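# Tray the two pistons nearest in weight

## Task

Of the five pistons, find the pair whose weights are most alike and set both inside the steel parts tray. None of the remaining three may touch the tray or hang over it. The tray must end up resting flat on the bench. Everything must stay in place on its own, without the robot holding it. Finally release the grip and move the arms away.

## Robot and tools

Robot: two arms, left_arm and right_arm, mounted on opposite sides of a table. left_arm's base is on the +y side; the names do not match sides of any image. Each arm has six joints, always listed in this order: waist, shoulder, elbow, wrist pitch, wrist yaw, wrist roll. Each also has a parallel gripper whose fingers point along the gripper's +x axis and close along its y axis.

Frame: one shared scene frame in metres. Origin at the table centre, +z up, table surface at z = +0.020. Gripper positions (end_effector_position) mark the spot between the finger pads, about 3 to 4 cm behind the tips; orientation is end_effector_quat_wxyz. Reported positions can be off, more so at long reach.

The row: every motion command uses a row of 14 numbers, each in [-1, 1]: left_arm's six joint values then its opening, followed by right_arm's six joint values and its opening. Always send all 14, even if one arm stays still.
- Joint values are offsets, not poses, scaled so 1.0 equals 0.9615 rad for waist, shoulder and elbow, 1.713 rad for wrist pitch, 1.767 rad for wrist yaw, 1.728 rad for wrist roll.
- Opening is absolute: +1 fully open (0.088 m pad gap), empty fingers close at about -0.80; going below that down to -1 adds nothing. Closing fully takes at least about 0.5 s.

Joint ranges (rad): waist -3.054 to 3.054, shoulder 0.000 to 3.142, elbow 0.000 to 2.356, wrist pitch -1.571 to 1.571, wrist yaw -1.571 to 1.571, wrist roll -3.142 to 3.142. True ends may differ by up to 0.010 rad. A request taking a joint more than 0.010 rad outward beyond its end is rejected for both arms; a request only slightly past is clipped to the end and may report "joint sent to its limit".

Tools:
- execute_actions(actions): a list of actions; each action is a list of up to 15 rows, each row one control step of 1/30 s, and a short action repeats its final row for the rest of its 15 steps. Joint offsets in every row are measured from the arm's angles when that action began (for the first action, the last reported angles), not from the previous row. A malformed action, or a first action failing the range check, cancels the whole call. An empty list just returns state and images.
- move(target, speed, blocking): target is one 14-number row; its joint offsets are measured from the Joint positions in the most recent result that listed them. Every joint travels so all finish together, lasting 0.5 to 10 s. speed is the top rate in rad/s (0.01 to 2, default 0.5) of the joint with the longest way to go. Fingers receive their opening at the start. The path ignores obstacles and the other arm. blocking=false returns after 0.5 s while motion continues; then use wait or stop before sending anything else.
- wait(seconds): 0 to 10 s, arms hold their last command; returns early if a running move ends.
- stop(): brakes a running move; needs stopping distance.
- zoom_image(camera, region): camera is cam_left_wrist or cam_right_wrist (both 504x504); region [x0, y0, x1, y1] in pixels from the top-left, no larger than 504 by 504.
- finished_scene(scene): ends the current scene, given its number; irreversible, and the result says whether the goal was met.

Results: a state line per arm with gripper pose and velocities; Joint positions and Joint velocities per arm (six joints in rad, rad/s, then pad gap in m); Joint targets, the angles currently driven toward; grip_measured, the opening on the command scale. A move adds a "move:" line with its ending (done, off_target, moving, held, fault), limits=held or limits=none, and each arm's joint farthest from target. "joint command not followed" means a clearance check altered joint targets.

Motion limits: per step each joint target stays within a lead of its measured angle (0.211 rad waist/shoulder/elbow, 0.213 wrist pitch, 0.267 wrist yaw, 0.228 wrist roll), and targets are pulled back if the gripper would jump beyond 70 mm. Large changes therefore span several actions; unfinished motion may need re-commanding. Friction can leave joints short, especially when reaching far, so check Joint positions after moving.

Gripping: command an opening about 0.07 below grip_measured to hold firmly. Readings may be off by about 1 mm, and when squeezing hard they read up to 0.061 narrower. Parts thinner than about 3 mm get weaker grip.

Hazards: do not drop or knock anything off the table. Avoid hard hits, fast contact, and targets set deep past a contact, which press harder. Keep the arms from striking each other. Contact torque reaching a load limit (N m: waist 17.4, shoulder 21.6, elbow 21.5, wrist pitch 5.67, wrist yaw 5.65, wrist roll 5.3; held weight counts) halts that arm 10 s. Holding loads heats motors: MOTOR HOT from 50 °C, OVER-TEMPERATURE FAULT at 95 °C, possibly followed by power loss and a limp arm. Held parts may be tugged and loose objects nudged occasionally. The robot keeps its last command while you think.

Each tool is called after "Request:" in YAML: its name, and indented under it one key for each argument.

## Session

I'll start by checking the state of the scene.

Request:
execute_actions:
  actions: []

Scene clock: 0.00 s.
left_arm: end_effector_position=(+0.3685, +0.4243, +0.3172) grip_measured=+0.829 end_effector_quat_wxyz=(+0.741, -0.157, +0.614, -0.220) end_effector_velocity=(+0.000, +0.000, -0.001) end_effector_angular_velocity=(+0.008, -0.001, +0.004) | right_arm: end_effector_position=(-0.2983, -0.1984, +0.2842) grip_measured=+0.840 end_effector_quat_wxyz=(-0.109, -0.634, -0.098, +0.759) end_effector_velocity=(+0.002, -0.001, +0.000) end_effector_angular_velocity=(-0.012, -0.001, -0.009)
Joint names: [waist, shoulder, elbow, wrist pitch, wrist yaw, wrist roll]
Joint positions: left_arm=[ 1.848  1.598  1.424 -1.39   0.571  0.358  0.08 ] | right_arm=[ 0.681  1.971  2.027 -1.522 -0.144 -0.995  0.08 ]
Joint velocities: left_arm=[-0.002 -0.002 -0.002  0.007 -0.007 -0.007  0.   ] | right_arm=[-0.002 -0.002 -0.002 -0.007 -0.007  0.007  0.   ]
Motor temperatures (°C, as the motors report them): left_arm=[24 24 24 26 24 23] | right_arm=[25 22 24 25 25 24]
Heat: left arm: hottest wrist pitch 26 °C (+0.0 °C/min); right arm: hottest waist 25 °C (+0.0 °C/min).
Joint targets: left_arm=[1.848 1.598 1.424 -1.390 0.571 0.358] | right_arm=[0.681 1.971 2.027 -1.522 -0.144 -0.995]

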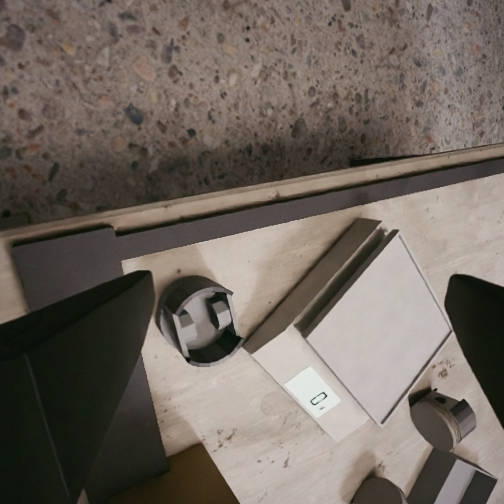

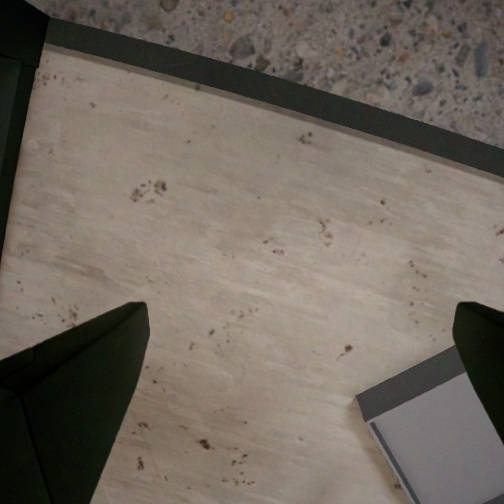

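Request:
move:
  target: [-0.986,-0.622,-0.129,0.0525,-0.323,-0.207,1,-0.708,-1.0,-0.756,0.13,0.0815,0.576,1]
  speed: 0.6

Scene clock: 6.00 s.
left_arm: end_effector_position=(+0.2420, +0.2952, +0.4023) grip_measured=+0.989 end_effector_quat_wxyz=(+0.828, +0.159, +0.449, -0.294) end_effector_velocity=(+0.001, +0.003, -0.002) end_effector_angular_velocity=(+0.013, +0.006, +0.028) | right_arm: end_effector_position=(-0.0306, -0.2226, +0.3518) grip_measured=+1.000 end_effector_quat_wxyz=(+0.557, -0.371, +0.308, +0.676) end_effector_velocity=(+0.002, -0.003, -0.002) end_effector_angular_velocity=(-0.005, -0.011, -0.000)
Joint names: [waist, shoulder, elbow, wrist pitch, wrist yaw, wrist roll]
Joint positions: left_arm=[ 0.903  1.004  1.313 -1.303  0.003  0.004  0.087] | right_arm=[ 0.004  1.016  1.311 -1.301 -0.004 -0.003  0.088]
Joint velocities: left_arm=[-0.002  0.002 -0.002 -0.007 -0.022 -0.022 -0.   ] | right_arm=[-0.002 -0.007 -0.007 -0.007  0.007 -0.007  0.   ]
Motor temperatures (°C, as the motors report them): left_arm=[24 25 25 26 24 23] | right_arm=[25 24 24 26 25 24]
Heat: left arm: hottest wrist pitch 26 °C (+0.0 °C/min); right arm: hottest wrist pitch 26 °C (+10.0 °C/min).
Joint targets: left_arm=[0.900 1.000 1.300 -1.300 0.000 0.001] | right_arm=[0.001 1.010 1.300 -1.300 0.000 0.001]
move: off_target (left_arm, right_arm); limits=none; left_arm: farthest joint: the elbow, 0.013 radians from its target (0.124 radians at the start); right_arm: farthest joint: the elbow, 0.011 radians from its target (0.727 radians at the start)

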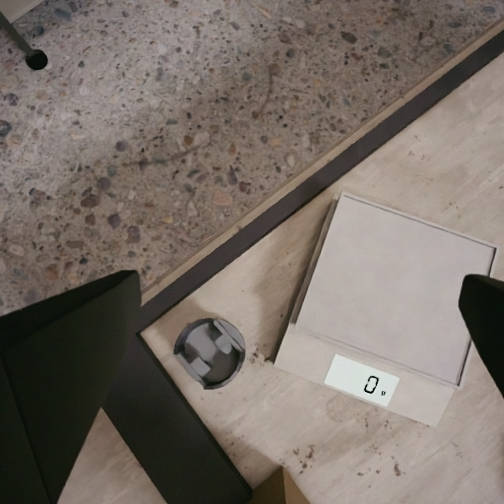

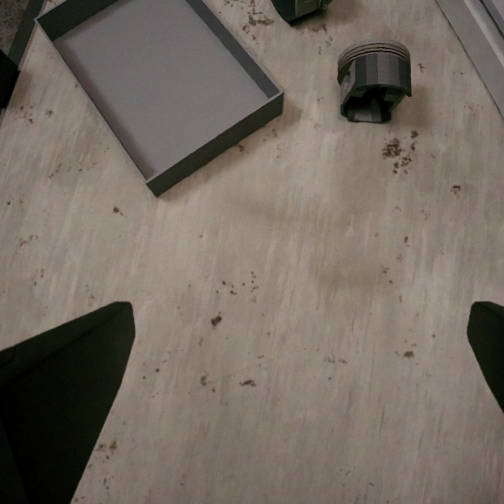

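Request:
move:
  target: [-0.65,0,0,0,0,0,1,-0.55,0,0.1,0.1,0,0,1]
  speed: 0.6

Scene clock: 13.07 s.
left_arm: end_effector_position=(+0.1335, +0.2239, +0.4023) grip_measured=+0.989 end_effector_quat_wxyz=(+0.699, +0.289, +0.379, -0.533) end_effector_velocity=(-0.001, +0.002, -0.001) end_effector_angular_velocity=(+0.006, +0.008, +0.015) | right_arm: end_effector_position=(+0.0908, -0.2016, +0.4063) grip_measured=+1.000 end_effector_quat_wxyz=(+0.759, -0.211, +0.298, +0.539) end_effector_velocity=(+0.000, -0.002, -0.002) end_effector_angular_velocity=(-0.003, +0.012, -0.007)
Joint names: [waist, shoulder, elbow, wrist pitch, wrist yaw, wrist roll]
Joint positions: left_arm=[ 0.282  1.004  1.313 -1.303  0.003  0.004  0.087] | right_arm=[-0.521  1.016  1.399 -1.132 -0.004 -0.002  0.088]
Joint velocities: left_arm=[-0.007 -0.002 -0.002 -0.007 -0.007 -0.022  0.   ] | right_arm=[-0.007 -0.002 -0.002 -0.007 -0.007  0.007  0.   ]
Motor temperatures (°C, as the motors report them): left_arm=[24 25 25 27 24 23] | right_arm=[25 24 25 26 25 24]
Heat: left arm: hottest wrist pitch 27 °C (+4.6 °C/min); right arm: hottest wrist pitch 26 °C (+4.6 °C/min).
Joint targets: left_arm=[0.278 1.004 1.313 -1.303 0.003 0.004] | right_arm=[-0.525 1.016 1.407 -1.130 -0.004 -0.002]
move: done; limits=none; left_arm: farthest joint: the waist, 0.004 radians from its target (0.625 radians at the start); right_arm: farthest joint: the elbow, 0.008 radians from its target (0.097 radians at the start)

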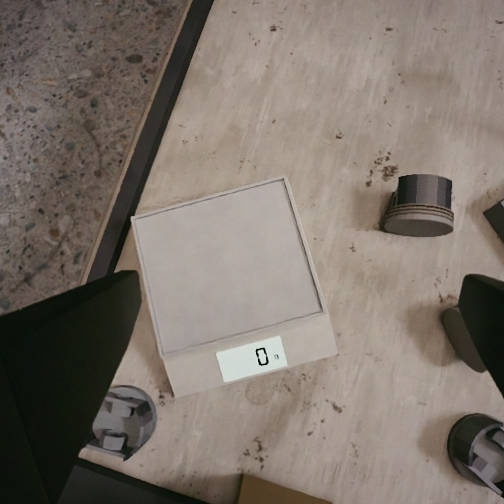

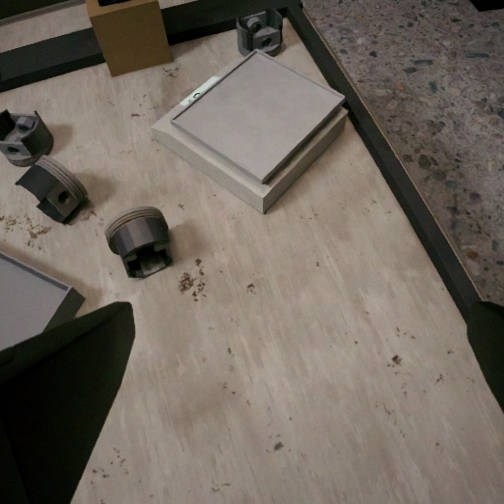

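Request:
move:
  target: [-0.7,0,0,0,0,0,1,0.75,0,0,0,0,0,1]
  speed: 0.6

Scene clock: 15.43 s.
left_arm: end_effector_position=(-0.0058, +0.2330, +0.4023) grip_measured=+0.989 end_effector_quat_wxyz=(+0.485, +0.398, +0.263, -0.733) end_effector_velocity=(+0.003, +0.004, -0.003) end_effector_angular_velocity=(+0.023, -0.003, +0.025) | right_arm: end_effector_position=(-0.0816, -0.2053, +0.4063) grip_measured=+1.000 end_effector_quat_wxyz=(+0.521, -0.302, +0.205, +0.772) end_effector_velocity=(+0.001, +0.001, -0.001) end_effector_angular_velocity=(+0.006, -0.009, -0.003)
Joint names: [waist, shoulder, elbow, wrist pitch, wrist yaw, wrist roll]
Joint positions: left_arm=[-0.388  1.004  1.313 -1.303  0.003  0.004  0.087] | right_arm=[ 0.197  1.016  1.399 -1.131 -0.004 -0.002  0.088]
Joint velocities: left_arm=[ 0.002 -0.002 -0.002 -0.022 -0.007 -0.022 -0.   ] | right_arm=[-0.002 -0.002 -0.007  0.007  0.007 -0.007  0.   ]
Motor temperatures (°C, as the motors report them): left_arm=[24 25 25 27 24 23] | right_arm=[25 24 26 27 25 24]
Heat: left arm: hottest wrist pitch 27 °C (+3.9 °C/min); right arm: hottest wrist pitch 27 °C (+7.8 °C/min).
Joint targets: left_arm=[-0.391 1.004 1.313 -1.303 0.003 0.004] | right_arm=[0.200 1.016 1.399 -1.131 -0.004 -0.002]
move: done; limits=none; left_arm: farthest joint: the waist, 0.003 radians from its target (0.672 radians at the start); right_arm: farthest joint: the waist, 0.004 radians from its target (0.721 radians at the start)

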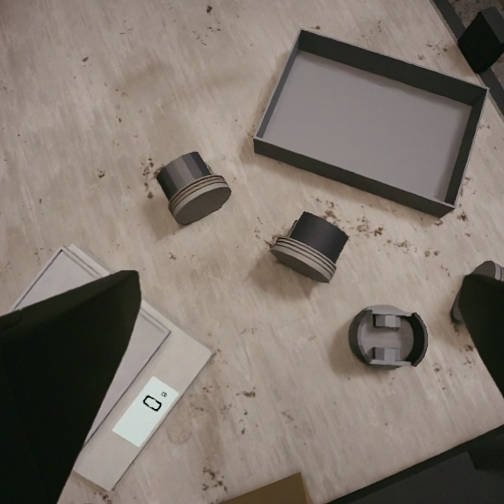

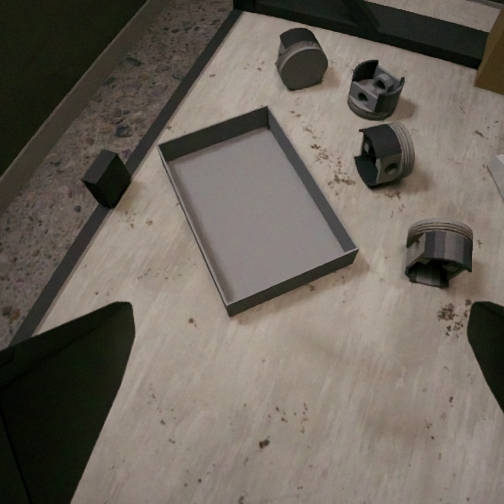

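Request:
move:
  target: [-0.558,0.591,-0.300,0.1635,-0.002,-0.312,1,0,0,0,0,0,0,1]
  speed: 0.6

Scene clock: 22.90 s.
left_arm: end_effector_position=(-0.1350, +0.2714, +0.2051) grip_measured=+0.989 end_effector_quat_wxyz=(+0.390, +0.583, +0.392, -0.595) end_effector_velocity=(+0.000, +0.001, +0.001) end_effector_angular_velocity=(-0.004, -0.006, +0.015) | right_arm: end_effector_position=(-0.0817, -0.2054, +0.4063) grip_measured=+1.000 end_effector_quat_wxyz=(+0.521, -0.302, +0.205, +0.772) end_effector_velocity=(+0.002, -0.001, +0.000) end_effector_angular_velocity=(+0.002, -0.011, -0.003)
Joint names: [waist, shoulder, elbow, wrist pitch, wrist yaw, wrist roll]
Joint positions: left_arm=[-0.922  1.564  1.037 -1.026  0.003 -0.532  0.087] | right_arm=[ 0.197  1.016  1.399 -1.131 -0.004 -0.002  0.088]
Joint velocities: left_arm=[-0.007 -0.002  0.002 -0.007 -0.007 -0.022  0.   ] | right_arm=[-0.002 -0.002  0.002 -0.007  0.007 -0.007  0.   ]
Motor temperatures (°C, as the motors report them): left_arm=[24 25 26 28 24 23] | right_arm=[25 24 26 27 25 24]
Heat: left arm: hottest wrist pitch 28 °C (+5.2 °C/min); right arm: hottest wrist pitch 27 °C (+5.2 °C/min).
Joint targets: left_arm=[-0.925 1.572 1.024 -1.023 -0.000 -0.535] | right_arm=[0.197 1.016 1.399 -1.131 -0.004 -0.002]
move: off_target (left_arm); limits=none; left_arm: farthest joint: the elbow, 0.012 radians from its target (0.288 radians at the start); right_arm: farthest joint: the waist, 0.000 radians from its target (0.000 radians at the start)

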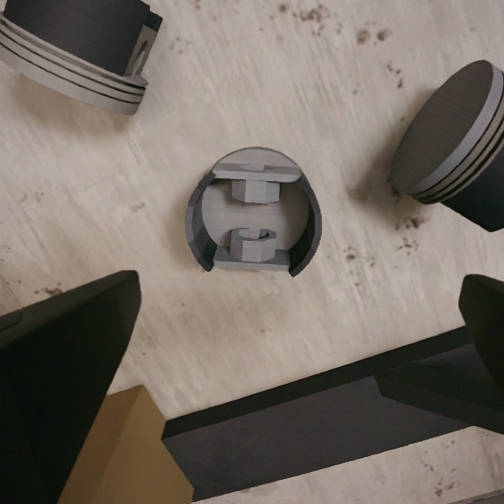

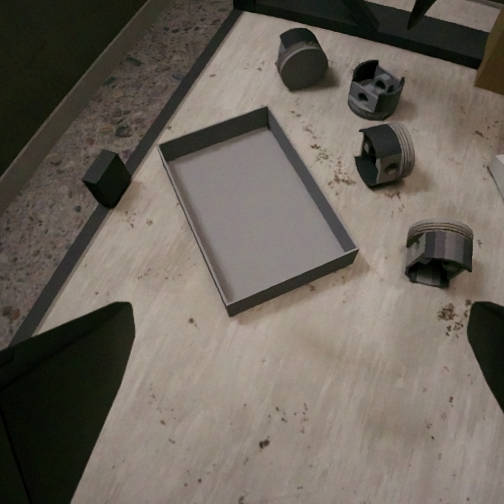

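Request:
move:
  target: [0.033,0.155,-0.2477,0.207,0,0.046,1,0,0,0,0,0,0,1]
  speed: 0.5

Scene clock: 25.30 s.
left_arm: end_effector_position=(-0.1237, +0.2708, +0.1203) grip_measured=+0.989 end_effector_quat_wxyz=(+0.376, +0.599, +0.378, -0.598) end_effector_velocity=(+0.006, +0.004, -0.001) end_effector_angular_velocity=(+0.011, -0.026, -0.010) | right_arm: end_effector_position=(-0.0817, -0.2054, +0.4063) grip_measured=+1.000 end_effector_quat_wxyz=(+0.521, -0.302, +0.205, +0.772) end_effector_velocity=(+0.000, -0.002, -0.002) end_effector_angular_velocity=(-0.003, -0.013, +0.018)
Joint names: [waist, shoulder, elbow, wrist pitch, wrist yaw, wrist roll]
Joint positions: left_arm=[-0.893  1.706  0.809 -0.675  0.003 -0.456  0.087] | right_arm=[ 0.197  1.016  1.399 -1.131 -0.004 -0.002  0.088]
Joint velocities: left_arm=[-0.002 -0.002 -0.007 -0.022 -0.007  0.007 -0.   ] | right_arm=[-0.002 -0.002 -0.002 -0.007 -0.007 -0.022  0.   ]
Motor temperatures (°C, as the motors report them): left_arm=[24 25 26 28 24 23] | right_arm=[25 24 27 28 25 24]
Heat: left arm: hottest wrist pitch 28 °C (+4.7 °C/min); right arm: hottest wrist pitch 28 °C (+7.1 °C/min).
Joint targets: left_arm=[-0.890 1.713 0.798 -0.672 0.003 -0.452] | right_arm=[0.197 1.016 1.399 -1.131 -0.004 -0.002]
move: done; limits=none; left_arm: farthest joint: the elbow, 0.010 radians from its target (0.238 radians at the start); right_arm: farthest joint: the waist, 0.000 radians from its target (0.000 radians at the start)

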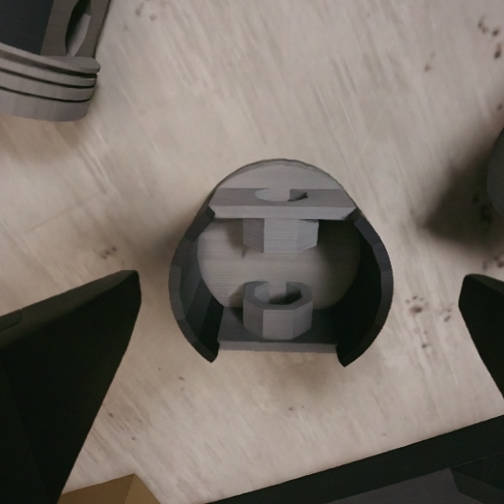

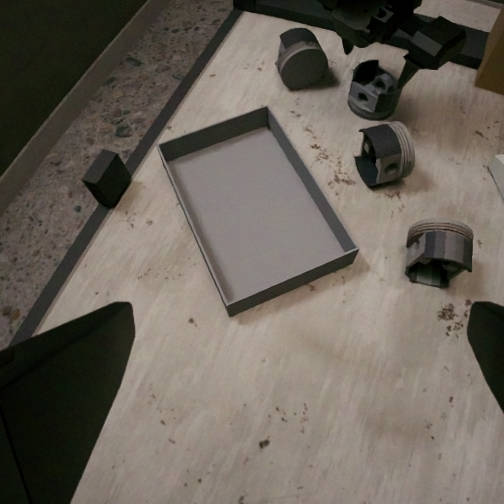

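Request:
move:
  target: [0.019,0.178,-0.099,0.148,0,0.01,1,0,0,0,0,0,0,1]
  speed: 0.3

Scene clock: 27.57 s.
left_arm: end_effector_position=(-0.1199, +0.2686, +0.0666) grip_measured=+0.989 end_effector_quat_wxyz=(+0.376, +0.598, +0.378, -0.599) end_effector_velocity=(+0.001, +0.001, +0.001) end_effector_angular_velocity=(-0.004, -0.007, +0.005) | right_arm: end_effector_position=(-0.0817, -0.2054, +0.4063) grip_measured=+1.000 end_effector_quat_wxyz=(+0.521, -0.302, +0.205, +0.772) end_effector_velocity=(+0.000, +0.001, +0.001) end_effector_angular_velocity=(+0.003, +0.012, -0.007)
Joint names: [waist, shoulder, elbow, wrist pitch, wrist yaw, wrist roll]
Joint positions: left_arm=[-0.877  1.869  0.724 -0.424  0.003 -0.441  0.087] | right_arm=[ 0.197  1.016  1.399 -1.131 -0.004 -0.002  0.088]
Joint velocities: left_arm=[-0.002 -0.007 -0.002 -0.007 -0.007 -0.007 -0.   ] | right_arm=[-0.007 -0.002 -0.002  0.007 -0.007  0.007  0.   ]
Motor temperatures (°C, as the motors report them): left_arm=[24 25 26 28 24 23] | right_arm=[25 24 27 28 25 24]
Heat: left arm: hottest wrist pitch 28 °C (+4.4 °C/min); right arm: hottest wrist pitch 28 °C (+6.5 °C/min).
Joint targets: left_arm=[-0.874 1.877 0.714 -0.421 0.003 -0.438] | right_arm=[0.197 1.016 1.399 -1.131 -0.004 -0.002]
move: done; limits=none; left_arm: farthest joint: the elbow, 0.010 radians from its target (0.095 radians at the start); right_arm: farthest joint: the waist, 0.000 radians from its target (0.000 radians at the start)

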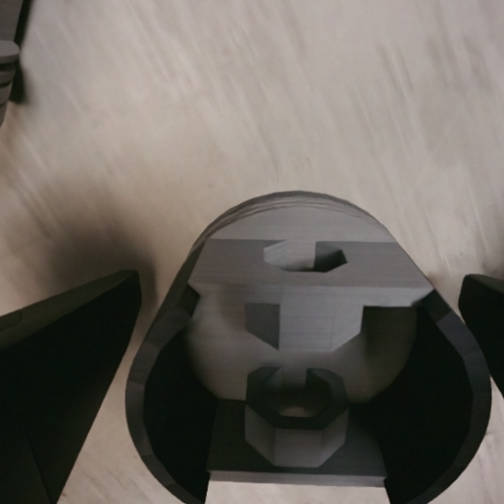

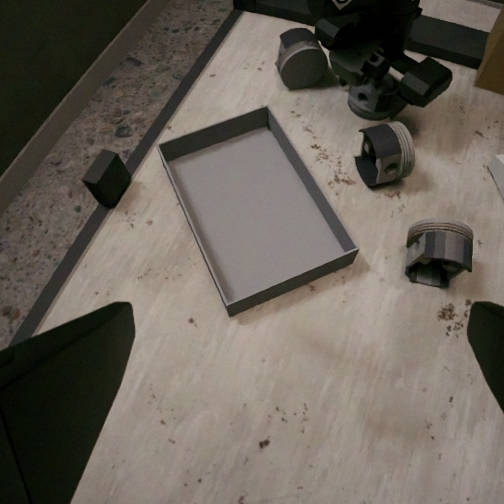

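Request:
execute_actions:
  actions:
    - [[0,0,0,0,0,0,0.95,0,0,0,0,0,0,1],[0,0,0,0,0,0,0.9,0,0,0,0,0,0,1],[0,0,0,0,0,0,0.85,0,0,0,0,0,0,1],[0,0,0,0,0,0,0.8,0,0,0,0,0,0,1],[0,0,0,0,0,0,0.76,0,0,0,0,0,0,1],[0,0,0,0,0,0,0.73,0,0,0,0,0,0,1],[0,0,0,0,0,0,0.70,0,0,0,0,0,0,1],[0,0,0,0,0,0,0.68,0,0,0,0,0,0,1],[0,0,0,0,0,0,0.66,0,0,0,0,0,0,1],[0,0,0,0,0,0,0.64,0,0,0,0,0,0,1],[0,0,0,0,0,0,0.62,0,0,0,0,0,0,1],[0,0,0,0,0,0,0.60,0,0,0,0,0,0,1],[0,0,0,0,0,0,0.58,0,0,0,0,0,0,1],[0,0,0,0,0,0,0.56,0,0,0,0,0,0,1],[0,0,0,0,0,0,0.54,0,0,0,0,0,0,1]]
    - [[0,0,0,0,0,0,0.52,0,0,0,0,0,0,1]]

Scene clock: 29.10 s.
left_arm: end_effector_position=(-0.1196, +0.2688, +0.0664) grip_measured=+0.617 end_effector_quat_wxyz=(+0.376, +0.598, +0.378, -0.598) end_effector_velocity=(+0.003, -0.001, +0.001) end_effector_angular_velocity=(-0.015, -0.016, -0.010) | right_arm: end_effector_position=(-0.0817, -0.2054, +0.4063) grip_measured=+1.000 end_effector_quat_wxyz=(+0.521, -0.302, +0.205, +0.772) end_effector_velocity=(-0.002, -0.000, +0.001) end_effector_angular_velocity=(+0.007, +0.002, +0.013)
Joint names: [waist, shoulder, elbow, wrist pitch, wrist yaw, wrist roll]
Joint positions: left_arm=[-0.877  1.87   0.723 -0.425  0.002 -0.441  0.069] | right_arm=[ 0.197  1.016  1.399 -1.131 -0.004 -0.002  0.088]
Joint velocities: left_arm=[-0.002 -0.007 -0.002 -0.007 -0.022  0.007 -0.   ] | right_arm=[ 0.002 -0.002 -0.002  0.007 -0.007 -0.007  0.   ]
Motor temperatures (°C, as the motors report them): left_arm=[24 25 26 28 24 23] | right_arm=[25 24 27 28 25 24]
Heat: left arm: hottest wrist pitch 28 °C (+4.1 °C/min); right arm: hottest wrist pitch 28 °C (+6.2 °C/min).
Joint targets: left_arm=[-0.877 1.870 0.723 -0.425 0.002 -0.441] | right_arm=[0.197 1.016 1.399 -1.131 -0.004 -0.002]

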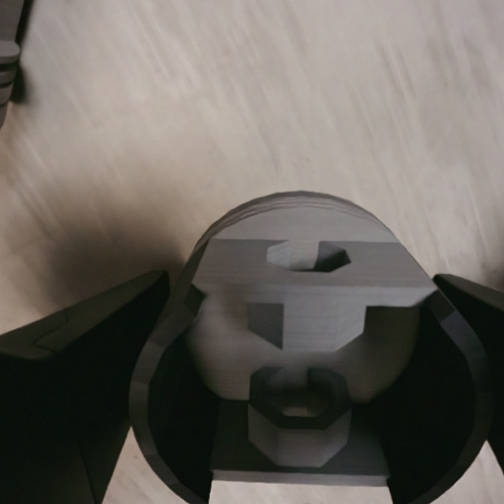

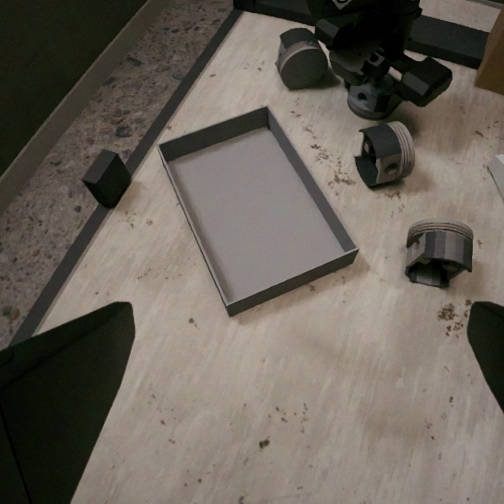

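Request:
move:
  target: [0.385,-0.2,0.315,-0.281,0,-0.55,0.53,-0.75,0,0,0,0,0,1]
  speed: 0.7

Request:
move:
  target: [0.997,0,0,0,0,-0.99,0.53,0,0,0,0,0,0,1]
  speed: 1.0

Scene clock: 36.77 s.
left_arm: end_effector_position=(-0.0612, +0.1883, +0.1677) grip_measured=+0.617 end_effector_quat_wxyz=(+0.663, +0.247, +0.664, -0.239) end_effector_velocity=(+0.001, +0.002, +0.000) end_effector_angular_velocity=(+0.003, -0.010, +0.005) | right_arm: end_effector_position=(+0.0908, -0.2015, +0.4063) grip_measured=+1.000 end_effector_quat_wxyz=(+0.759, -0.211, +0.298, +0.540) end_effector_velocity=(-0.002, -0.003, -0.004) end_effector_angular_velocity=(-0.024, -0.003, +0.018)
Joint names: [waist, shoulder, elbow, wrist pitch, wrist yaw, wrist roll]
Joint positions: left_arm=[-0.51   1.689  1.01  -0.903  0.003 -1.388  0.069] | right_arm=[-0.521  1.016  1.399 -1.131 -0.004 -0.002  0.088]
Joint velocities: left_arm=[-0.002 -0.002 -0.002 -0.007 -0.007 -0.007 -0.   ] | right_arm=[-0.002 -0.002 -0.002 -0.022 -0.007 -0.022  0.   ]
Motor temperatures (°C, as the motors report them): left_arm=[24 26 26 28 24 23] | right_arm=[25 23 28 28 25 24]
Heat: left arm: hottest wrist pitch 28 °C (+3.3 °C/min); right arm: hottest elbow 28 °C (+4.9 °C/min).
Joint targets: left_arm=[-0.507 1.677 1.026 -0.906 0.002 -1.392] | right_arm=[-0.524 1.016 1.399 -1.131 -0.004 -0.002]
move: off_target (left_arm); limits=none; left_arm: farthest joint: the elbow, 0.016 radians from its target (0.303 radians at the start); right_arm: farthest joint: the waist, 0.004 radians from its target (0.721 radians at the start)

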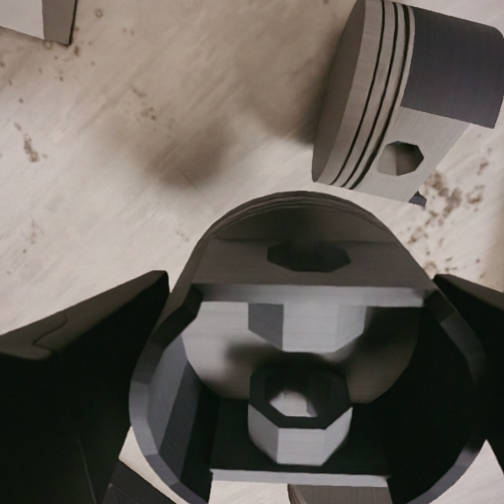

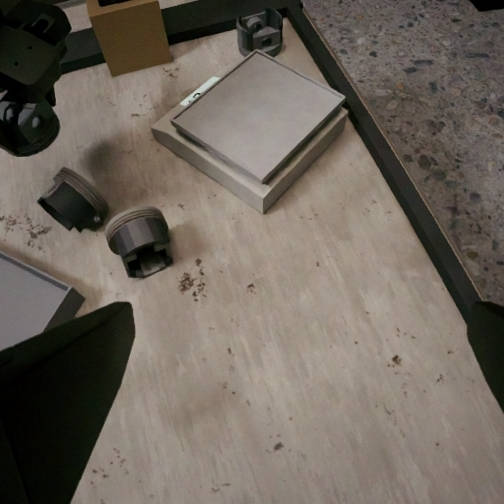

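Scene clock: 39.83 s.
left_arm: end_effector_position=(+0.1925, +0.1799, +0.1640) grip_measured=+0.617 end_effector_quat_wxyz=(-0.397, +0.579, -0.389, -0.596) end_effector_velocity=(+0.001, +0.003, -0.001) end_effector_angular_velocity=(+0.020, -0.015, +0.004) | right_arm: end_effector_position=(+0.0908, -0.2015, +0.4063) grip_measured=+1.000 end_effector_quat_wxyz=(+0.759, -0.211, +0.298, +0.540) end_effector_velocity=(+0.003, -0.003, -0.002) end_effector_angular_velocity=(-0.017, -0.027, -0.004)
Joint names: [waist, shoulder, elbow, wrist pitch, wrist yaw, wrist roll]
Joint positions: left_arm=[ 0.447  1.696  1.002 -0.902  0.003 -3.096  0.069] | right_arm=[-0.521  1.016  1.399 -1.131 -0.004 -0.002  0.088]
Joint velocities: left_arm=[-0.002  0.002 -0.002 -0.007 -0.022 -0.007 -0.   ] | right_arm=[-0.002 -0.002 -0.002 -0.007  0.022 -0.022  0.   ]
Motor temperatures (°C, as the motors report them): left_arm=[24 27 26 28 24 23] | right_arm=[25 23 28 29 25 24]
Heat: left arm: hottest wrist pitch 28 °C (+3.0 °C/min); right arm: hottest wrist pitch 29 °C (+6.0 °C/min).
Joint targets: left_arm=[0.448 1.689 1.010 -0.903 0.003 -3.099] | right_arm=[-0.521 1.016 1.399 -1.131 -0.004 -0.002]
move: done; limits=none; left_arm: farthest joint: the elbow, 0.008 radians from its target (0.000 radians at the start); right_arm: farthest joint: the waist, 0.000 radians from its target (0.000 radians at the start)

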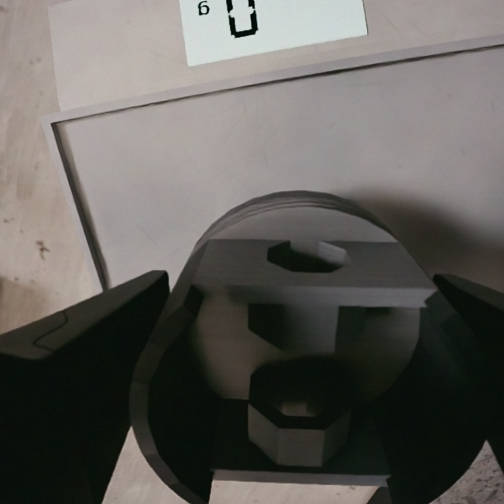

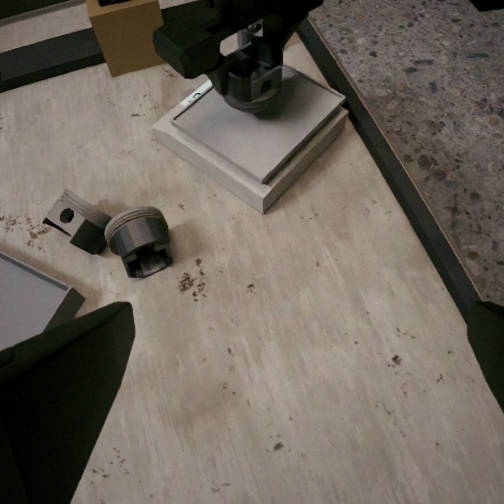

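Request:
move:
  target: [-0.011,0.011,-0.193,0.129,0,0,0.53,0,0,0,0,0,0,1]
  speed: 0.3

Scene clock: 42.53 s.
left_arm: end_effector_position=(+0.1853, +0.1913, +0.1275) grip_measured=+0.617 end_effector_quat_wxyz=(-0.392, +0.590, -0.398, -0.583) end_effector_velocity=(+0.003, +0.002, -0.001) end_effector_angular_velocity=(+0.007, -0.021, +0.010) | right_arm: end_effector_position=(+0.0908, -0.2015, +0.4063) grip_measured=+1.000 end_effector_quat_wxyz=(+0.759, -0.211, +0.298, +0.540) end_effector_velocity=(-0.001, -0.001, -0.002) end_effector_angular_velocity=(-0.011, -0.008, +0.018)
Joint names: [waist, shoulder, elbow, wrist pitch, wrist yaw, wrist roll]
Joint positions: left_arm=[ 0.44   1.696  0.834 -0.695  0.003 -3.096  0.069] | right_arm=[-0.521  1.016  1.399 -1.131 -0.004 -0.002  0.088]
Joint velocities: left_arm=[ 0.002 -0.002 -0.007  0.007 -0.022 -0.007  0.   ] | right_arm=[-0.002 -0.002 -0.002 -0.007 -0.007 -0.022  0.   ]
Motor temperatures (°C, as the motors report them): left_arm=[24 27 26 28 24 23] | right_arm=[25 23 28 29 25 24]
Heat: left arm: hottest wrist pitch 28 °C (+2.8 °C/min); right arm: hottest wrist pitch 29 °C (+5.6 °C/min).
Joint targets: left_arm=[0.436 1.707 0.817 -0.681 0.003 -3.096] | right_arm=[-0.521 1.016 1.399 -1.131 -0.004 -0.002]
move: off_target (left_arm); limits=none; left_arm: farthest joint: the elbow, 0.017 radians from its target (0.186 radians at the start); right_arm: farthest joint: the waist, 0.000 radians from its target (0.000 radians at the start)

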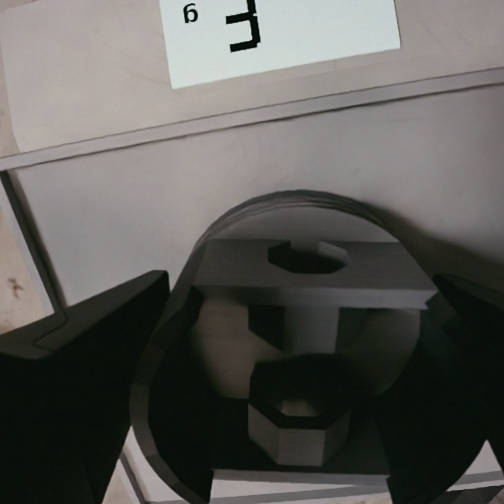

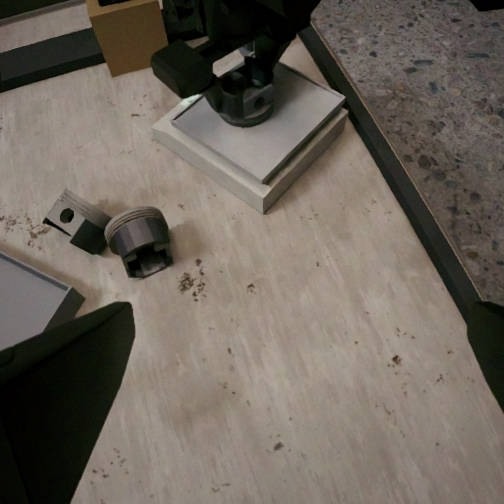

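Request:
execute_actions:
  actions:
    - [[0,0,0,0,0,0,0.6,0,0,0,0,0,0,1],[0,0,0,0,0,0,0.65,0,0,0,0,0,0,1],[0,0,0,0,0,0,0.7,0,0,0,0,0,0,1],[0,0,0,0,0,0,0.8,0,0,0,0,0,0,1],[0,0,0,0,0,0,0.9,0,0,0,0,0,0,1]]
    - [[0,0,0,0,0,0,0.9,0,0,0,0,0,0,1]]

Scene clock: 43.80 s.
left_arm: end_effector_position=(+0.1855, +0.1910, +0.1279) grip_measured=+0.897 end_effector_quat_wxyz=(-0.391, +0.591, -0.399, -0.582) end_effector_velocity=(-0.003, +0.001, +0.000) end_effector_angular_velocity=(+0.004, +0.010, -0.010) | right_arm: end_effector_position=(+0.0908, -0.2015, +0.4063) grip_measured=+1.000 end_effector_quat_wxyz=(+0.759, -0.211, +0.298, +0.540) end_effector_velocity=(-0.001, -0.001, -0.003) end_effector_angular_velocity=(-0.012, +0.004, +0.008)
Joint names: [waist, shoulder, elbow, wrist pitch, wrist yaw, wrist roll]
Joint positions: left_arm=[ 0.44   1.695  0.833 -0.693  0.003 -3.096  0.083] | right_arm=[-0.521  1.016  1.399 -1.131 -0.004 -0.002  0.088]
Joint velocities: left_arm=[-0.002 -0.002 -0.002 -0.007  0.007  0.007 -0.   ] | right_arm=[-0.002 -0.002 -0.007 -0.007 -0.007 -0.007  0.   ]
Motor temperatures (°C, as the motors report them): left_arm=[24 27 26 28 24 23] | right_arm=[25 23 28 29 25 24]
Heat: left arm: hottest wrist pitch 28 °C (+2.7 °C/min); right arm: hottest wrist pitch 29 °C (+5.5 °C/min).
Joint targets: left_arm=[0.440 1.695 0.833 -0.693 0.003 -3.096] | right_arm=[-0.521 1.016 1.399 -1.131 -0.004 -0.002]

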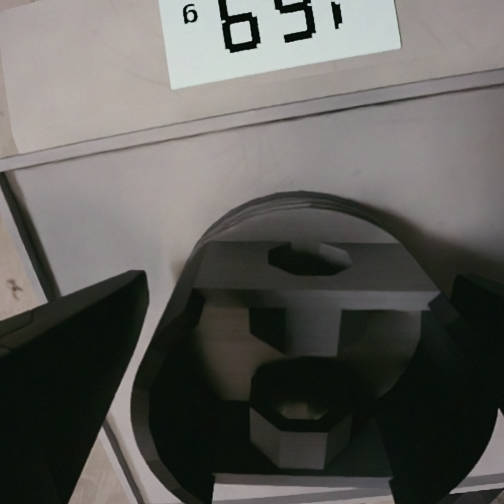

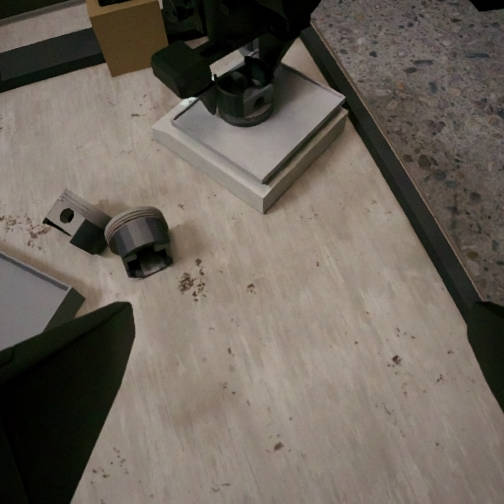

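Request:
move:
  target: [0,0,0,-0.05,0,0,0.9,0,0,0,0,0,0,1]
  speed: 0.3

Scene clock: 45.03 s.
left_arm: end_effector_position=(+0.1780, +0.2073, +0.1283) grip_measured=+0.897 end_effector_quat_wxyz=(-0.406, +0.566, -0.384, -0.607) end_effector_velocity=(-0.001, +0.008, -0.001) end_effector_angular_velocity=(+0.033, -0.008, -0.011) | right_arm: end_effector_position=(+0.0908, -0.2015, +0.4063) grip_measured=+1.000 end_effector_quat_wxyz=(+0.759, -0.211, +0.298, +0.540) end_effector_velocity=(+0.001, -0.002, +0.000) end_effector_angular_velocity=(-0.002, +0.001, -0.013)
Joint names: [waist, shoulder, elbow, wrist pitch, wrist yaw, wrist roll]
Joint positions: left_arm=[ 0.44   1.695  0.833 -0.776  0.003 -3.096  0.083] | right_arm=[-0.521  1.016  1.399 -1.131 -0.004 -0.002  0.088]
Joint velocities: left_arm=[-0.002 -0.002 -0.007 -0.022 -0.022  0.007 -0.   ] | right_arm=[-0.002 -0.002  0.002 -0.007  0.007  0.007  0.   ]
Motor temperatures (°C, as the motors report them): left_arm=[24 27 26 28 24 23] | right_arm=[25 23 28 29 25 24]
Heat: left arm: hottest wrist pitch 28 °C (+2.7 °C/min); right arm: hottest wrist pitch 29 °C (+5.3 °C/min).
Joint targets: left_arm=[0.440 1.695 0.833 -0.779 0.003 -3.096] | right_arm=[-0.521 1.016 1.399 -1.131 -0.004 -0.002]
move: done; limits=none; left_arm: farthest joint: the wrist pitch, 0.003 radians from its target (0.085 radians at the start); right_arm: farthest joint: the waist, 0.000 radians from its target (0.000 radians at the start)

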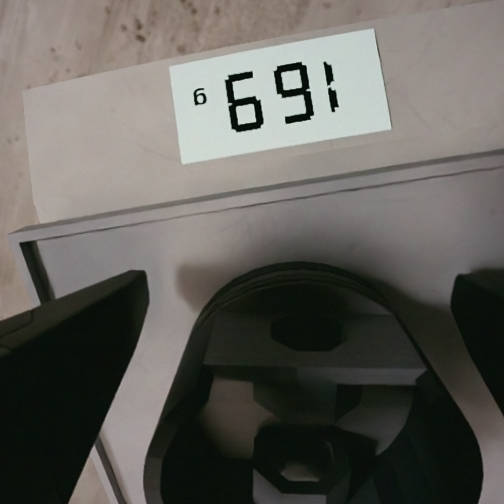

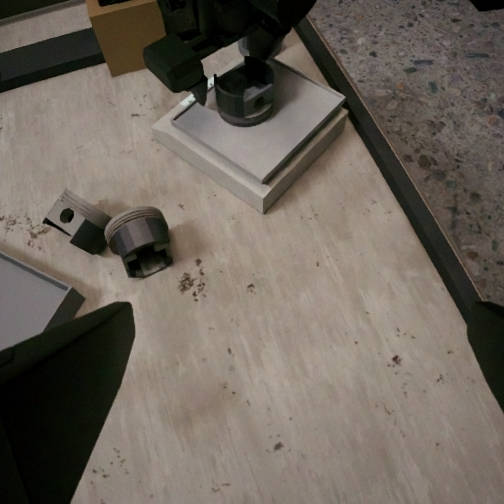

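Request:
move:
  target: [0,0,0,0.046,0,0,0.9,0,0,0,0,0,0,1]
  speed: 0.3

Request:
execute_actions:
  actions:
    - [[0,0,0,0,0,0,0.85,0,0,0,0,0,0,1],[0,0,0,0,0,0,0.8,0,0,0,0,0,0,1],[0,0,0,0,0,0,0.76,0,0,0,0,0,0,1],[0,0,0,0,0,0,0.73,0,0,0,0,0,0,1],[0,0,0,0,0,0,0.70,0,0,0,0,0,0,1],[0,0,0,0,0,0,0.68,0,0,0,0,0,0,1],[0,0,0,0,0,0,0.66,0,0,0,0,0,0,1],[0,0,0,0,0,0,0.64,0,0,0,0,0,0,1],[0,0,0,0,0,0,0.62,0,0,0,0,0,0,1],[0,0,0,0,0,0,0.60,0,0,0,0,0,0,1],[0,0,0,0,0,0,0.58,0,0,0,0,0,0,1],[0,0,0,0,0,0,0.56,0,0,0,0,0,0,1],[0,0,0,0,0,0,0.53,0,0,0,0,0,0,1]]

Scene clock: 49.80 s.
left_arm: end_effector_position=(+0.1849, +0.1923, +0.1279) grip_measured=+0.897 end_effector_quat_wxyz=(-0.392, +0.589, -0.398, -0.584) end_effector_velocity=(-0.001, +0.002, +0.000) end_effector_angular_velocity=(+0.010, -0.004, +0.005) | right_arm: end_effector_position=(+0.0908, -0.2015, +0.4063) grip_measured=+1.000 end_effector_quat_wxyz=(+0.759, -0.211, +0.298, +0.540) end_effector_velocity=(-0.001, +0.001, +0.003) end_effector_angular_velocity=(+0.008, -0.015, +0.023)
Joint names: [waist, shoulder, elbow, wrist pitch, wrist yaw, wrist roll]
Joint positions: left_arm=[ 0.44   1.695  0.833 -0.7    0.003 -3.096  0.083] | right_arm=[-0.521  1.016  1.399 -1.131 -0.004 -0.002  0.088]
Joint velocities: left_arm=[-0.002 -0.002 -0.002 -0.007 -0.007 -0.007  0.   ] | right_arm=[ 0.002 -0.002  0.002  0.007 -0.007 -0.022  0.   ]
Motor temperatures (°C, as the motors report them): left_arm=[24 27 26 27 24 23] | right_arm=[25 23 29 29 25 24]
Heat: left arm: hottest shoulder 27 °C (+1.2 °C/min); right arm: hottest elbow 29 °C (+4.8 °C/min).
Joint targets: left_arm=[0.440 1.695 0.833 -0.697 0.003 -3.096] | right_arm=[-0.521 1.016 1.399 -1.131 -0.004 -0.002]
move: done; limits=none; left_arm: farthest joint: the wrist pitch, 0.003 radians from its target (0.079 radians at the start); right_arm: farthest joint: the waist, 0.000 radians from its target (0.000 radians at the start)

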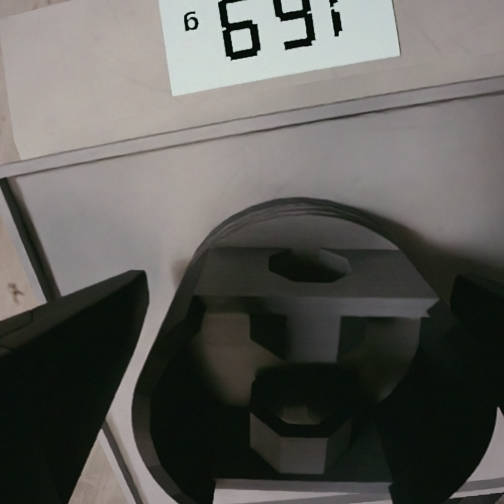

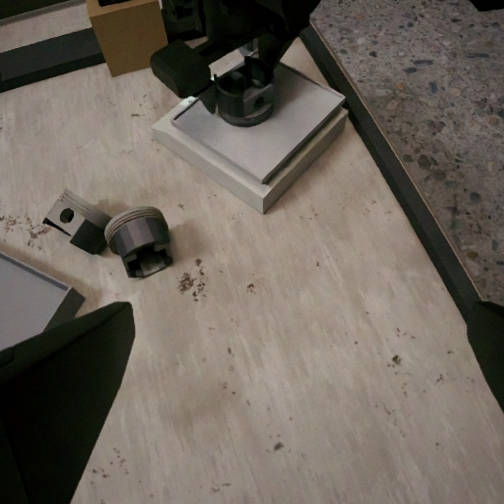

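Scene clock: 50.30 s.
left_arm: end_effector_position=(+0.1851, +0.1925, +0.1279) grip_measured=+0.609 end_effector_quat_wxyz=(-0.393, +0.589, -0.397, -0.584) end_effector_velocity=(+0.001, +0.002, +0.001) end_effector_angular_velocity=(+0.005, -0.006, +0.010) | right_arm: end_effector_position=(+0.0908, -0.2015, +0.4063) grip_measured=+1.000 end_effector_quat_wxyz=(+0.759, -0.211, +0.298, +0.540) end_effector_velocity=(-0.002, -0.001, -0.002) end_effector_angular_velocity=(-0.007, +0.002, +0.013)
Joint names: [waist, shoulder, elbow, wrist pitch, wrist yaw, wrist roll]
Joint positions: left_arm=[ 0.441  1.695  0.833 -0.7    0.002 -3.096  0.069] | right_arm=[-0.521  1.016  1.399 -1.131 -0.004 -0.002  0.088]
Joint velocities: left_arm=[ 0.002 -0.007 -0.002 -0.007 -0.007 -0.007 -0.   ] | right_arm=[ 0.002 -0.002 -0.002 -0.007 -0.007 -0.007  0.   ]
Motor temperatures (°C, as the motors report them): left_arm=[24 27 26 27 24 23] | right_arm=[25 23 29 29 25 24]
Heat: left arm: hottest shoulder 27 °C (+1.2 °C/min); right arm: hottest elbow 29 °C (+4.8 °C/min).
Joint targets: left_arm=[0.441 1.695 0.833 -0.700 0.003 -3.096] | right_arm=[-0.521 1.016 1.399 -1.131 -0.004 -0.002]

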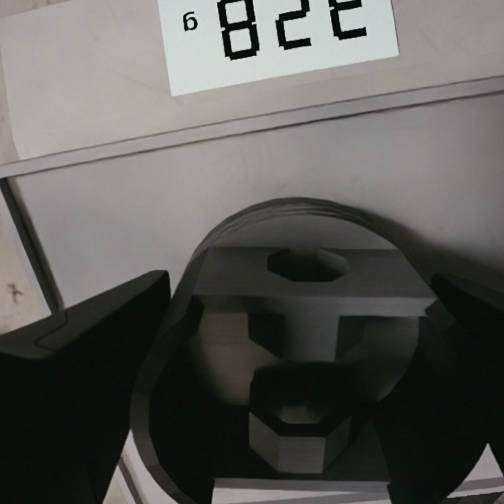

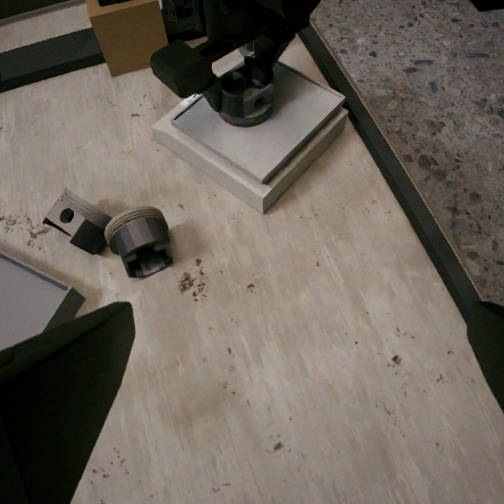

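Request:
move:
  target: [0,-0.115,0.059,-0.089,0,0,0.53,0,0,0,0,0,0,1]
  speed: 0.4

Request:
move:
  target: [-0.98,-0.21,-0.185,-0.01,0,0,0.53,0,0,0,0,0,0,1]
  speed: 0.8

Scene clock: 52.53 s.
left_arm: end_effector_position=(+0.1811, +0.2012, +0.1598) grip_measured=+0.609 end_effector_quat_wxyz=(-0.394, +0.586, -0.395, -0.587) end_effector_velocity=(-0.005, +0.006, -0.001) end_effector_angular_velocity=(+0.021, +0.018, +0.034) | right_arm: end_effector_position=(+0.0908, -0.2015, +0.4063) grip_measured=+1.000 end_effector_quat_wxyz=(+0.759, -0.211, +0.298, +0.540) end_effector_velocity=(-0.003, -0.001, -0.003) end_effector_angular_velocity=(-0.012, +0.003, +0.029)
Joint names: [waist, shoulder, elbow, wrist pitch, wrist yaw, wrist roll]
Joint positions: left_arm=[ 0.441  1.596  0.874 -0.85   0.002 -3.096  0.069] | right_arm=[-0.521  1.016  1.399 -1.131 -0.004 -0.002  0.088]
Joint velocities: left_arm=[-0.002 -0.002 -0.007 -0.022  0.007 -0.037 -0.   ] | right_arm=[-0.002 -0.002 -0.007 -0.007 -0.022 -0.022  0.   ]
Motor temperatures (°C, as the motors report them): left_arm=[24 27 26 27 24 23] | right_arm=[25 23 29 30 25 24]
Heat: left arm: hottest shoulder 27 °C (+1.1 °C/min); right arm: hottest wrist pitch 30 °C (+5.7 °C/min).
Joint targets: left_arm=[0.441 1.584 0.890 -0.852 0.002 -3.096] | right_arm=[-0.521 1.016 1.399 -1.131 -0.004 -0.002]
move: off_target (left_arm); limits=none; left_arm: farthest joint: the elbow, 0.015 radians from its target (0.057 radians at the start); right_arm: farthest joint: the waist, 0.000 radians from its target (0.000 radians at the start)

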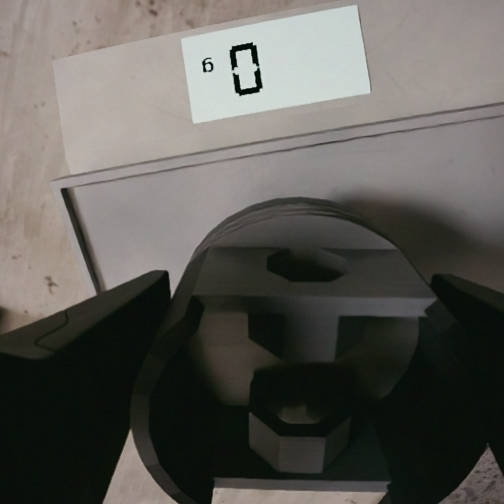

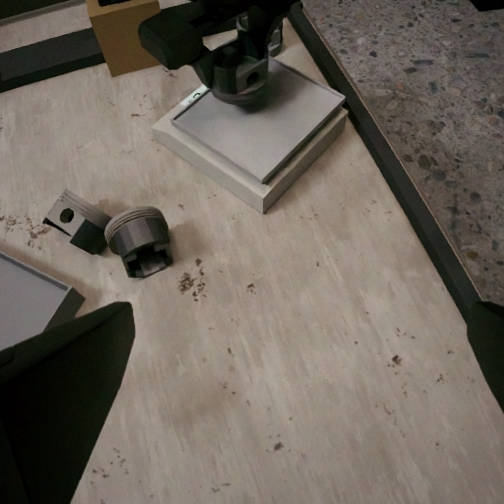

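Scene clock: 54.40 s.
left_arm: end_effector_position=(-0.0226, +0.2505, +0.1615) grip_measured=+0.609 end_effector_quat_wxyz=(-0.615, +0.345, -0.620, -0.343) end_effector_velocity=(-0.003, -0.004, +0.001) end_effector_angular_velocity=(-0.027, +0.007, +0.000) | right_arm: end_effector_position=(+0.0908, -0.2015, +0.4063) grip_measured=+1.000 end_effector_quat_wxyz=(+0.759, -0.211, +0.298, +0.540) end_effector_velocity=(-0.001, -0.001, -0.002) end_effector_angular_velocity=(-0.007, +0.002, +0.008)
Joint names: [waist, shoulder, elbow, wrist pitch, wrist yaw, wrist roll]
Joint positions: left_arm=[-0.499  1.403  0.705 -0.865  0.002 -3.096  0.069] | right_arm=[-0.521  1.016  1.399 -1.131 -0.004 -0.002  0.088]
Joint velocities: left_arm=[-0.007 -0.007 -0.002  0.022 -0.007 -0.007  0.   ] | right_arm=[-0.002 -0.002 -0.002 -0.007 -0.007 -0.007  0.   ]
Motor temperatures (°C, as the motors report them): left_arm=[24 27 26 27 24 23] | right_arm=[25 23 29 30 25 24]
Heat: left arm: hottest shoulder 27 °C (+1.1 °C/min); right arm: hottest wrist pitch 30 °C (+5.5 °C/min).
Joint targets: left_arm=[-0.502 1.394 0.697 -0.867 0.002 -3.096] | right_arm=[-0.521 1.016 1.399 -1.131 -0.004 -0.002]
move: done; limits=none; left_arm: farthest joint: the shoulder, 0.009 radians from its target (0.202 radians at the start); right_arm: farthest joint: the waist, 0.000 radians from its target (0.000 radians at the start)

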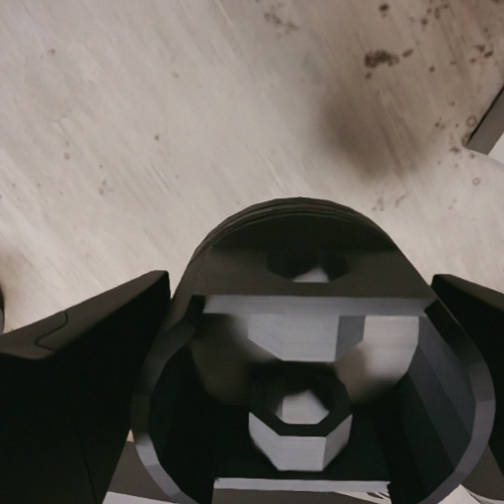

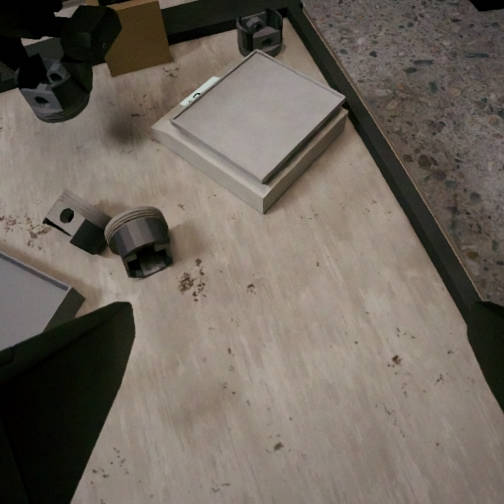

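Request:
move:
  target: [-0.08,0.314,-0.213,0.29,0,0,0.53,0,0,0,0,0,0,1]
  speed: 0.5

Scene clock: 56.50 s.
left_arm: end_effector_position=(-0.0341, +0.2605, +0.0687) grip_measured=+0.609 end_effector_quat_wxyz=(-0.628, +0.322, -0.632, -0.321) end_effector_velocity=(+0.001, +0.001, -0.001) end_effector_angular_velocity=(-0.006, -0.005, +0.005) | right_arm: end_effector_position=(+0.0908, -0.2015, +0.4063) grip_measured=+1.000 end_effector_quat_wxyz=(+0.759, -0.211, +0.298, +0.540) end_effector_velocity=(+0.000, -0.001, -0.003) end_effector_angular_velocity=(-0.012, +0.004, +0.003)
Joint names: [waist, shoulder, elbow, wrist pitch, wrist yaw, wrist roll]
Joint positions: left_arm=[-0.573  1.701  0.507 -0.371  0.002 -3.096  0.069] | right_arm=[-0.521  1.016  1.399 -1.131 -0.004 -0.002  0.088]
Joint velocities: left_arm=[-0.002 -0.002 -0.007  0.007 -0.007 -0.007  0.   ] | right_arm=[-0.007  0.002 -0.002 -0.007 -0.007 -0.007  0.   ]
Motor temperatures (°C, as the motors report them): left_arm=[24 27 26 27 24 23] | right_arm=[25 23 29 30 25 24]
Heat: left arm: hottest shoulder 27 °C (+1.1 °C/min); right arm: hottest wrist pitch 30 °C (+5.3 °C/min).
Joint targets: left_arm=[-0.575 1.705 0.500 -0.368 0.002 -3.096] | right_arm=[-0.521 1.016 1.399 -1.131 -0.004 -0.002]
move: done; limits=none; left_arm: farthest joint: the elbow, 0.007 radians from its target (0.205 radians at the start); right_arm: farthest joint: the waist, 0.000 radians from its target (0.000 radians at the start)

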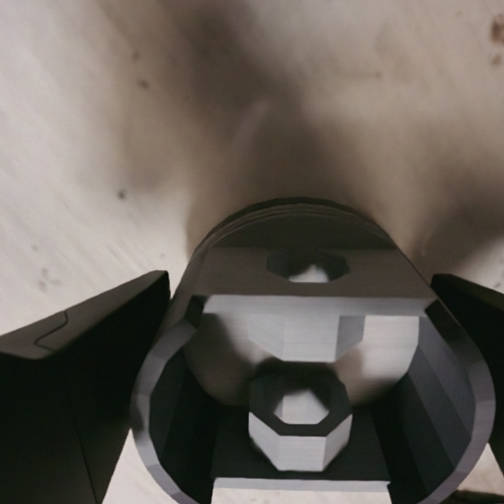

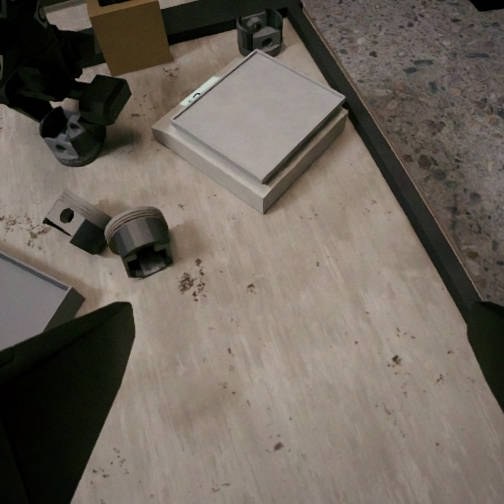

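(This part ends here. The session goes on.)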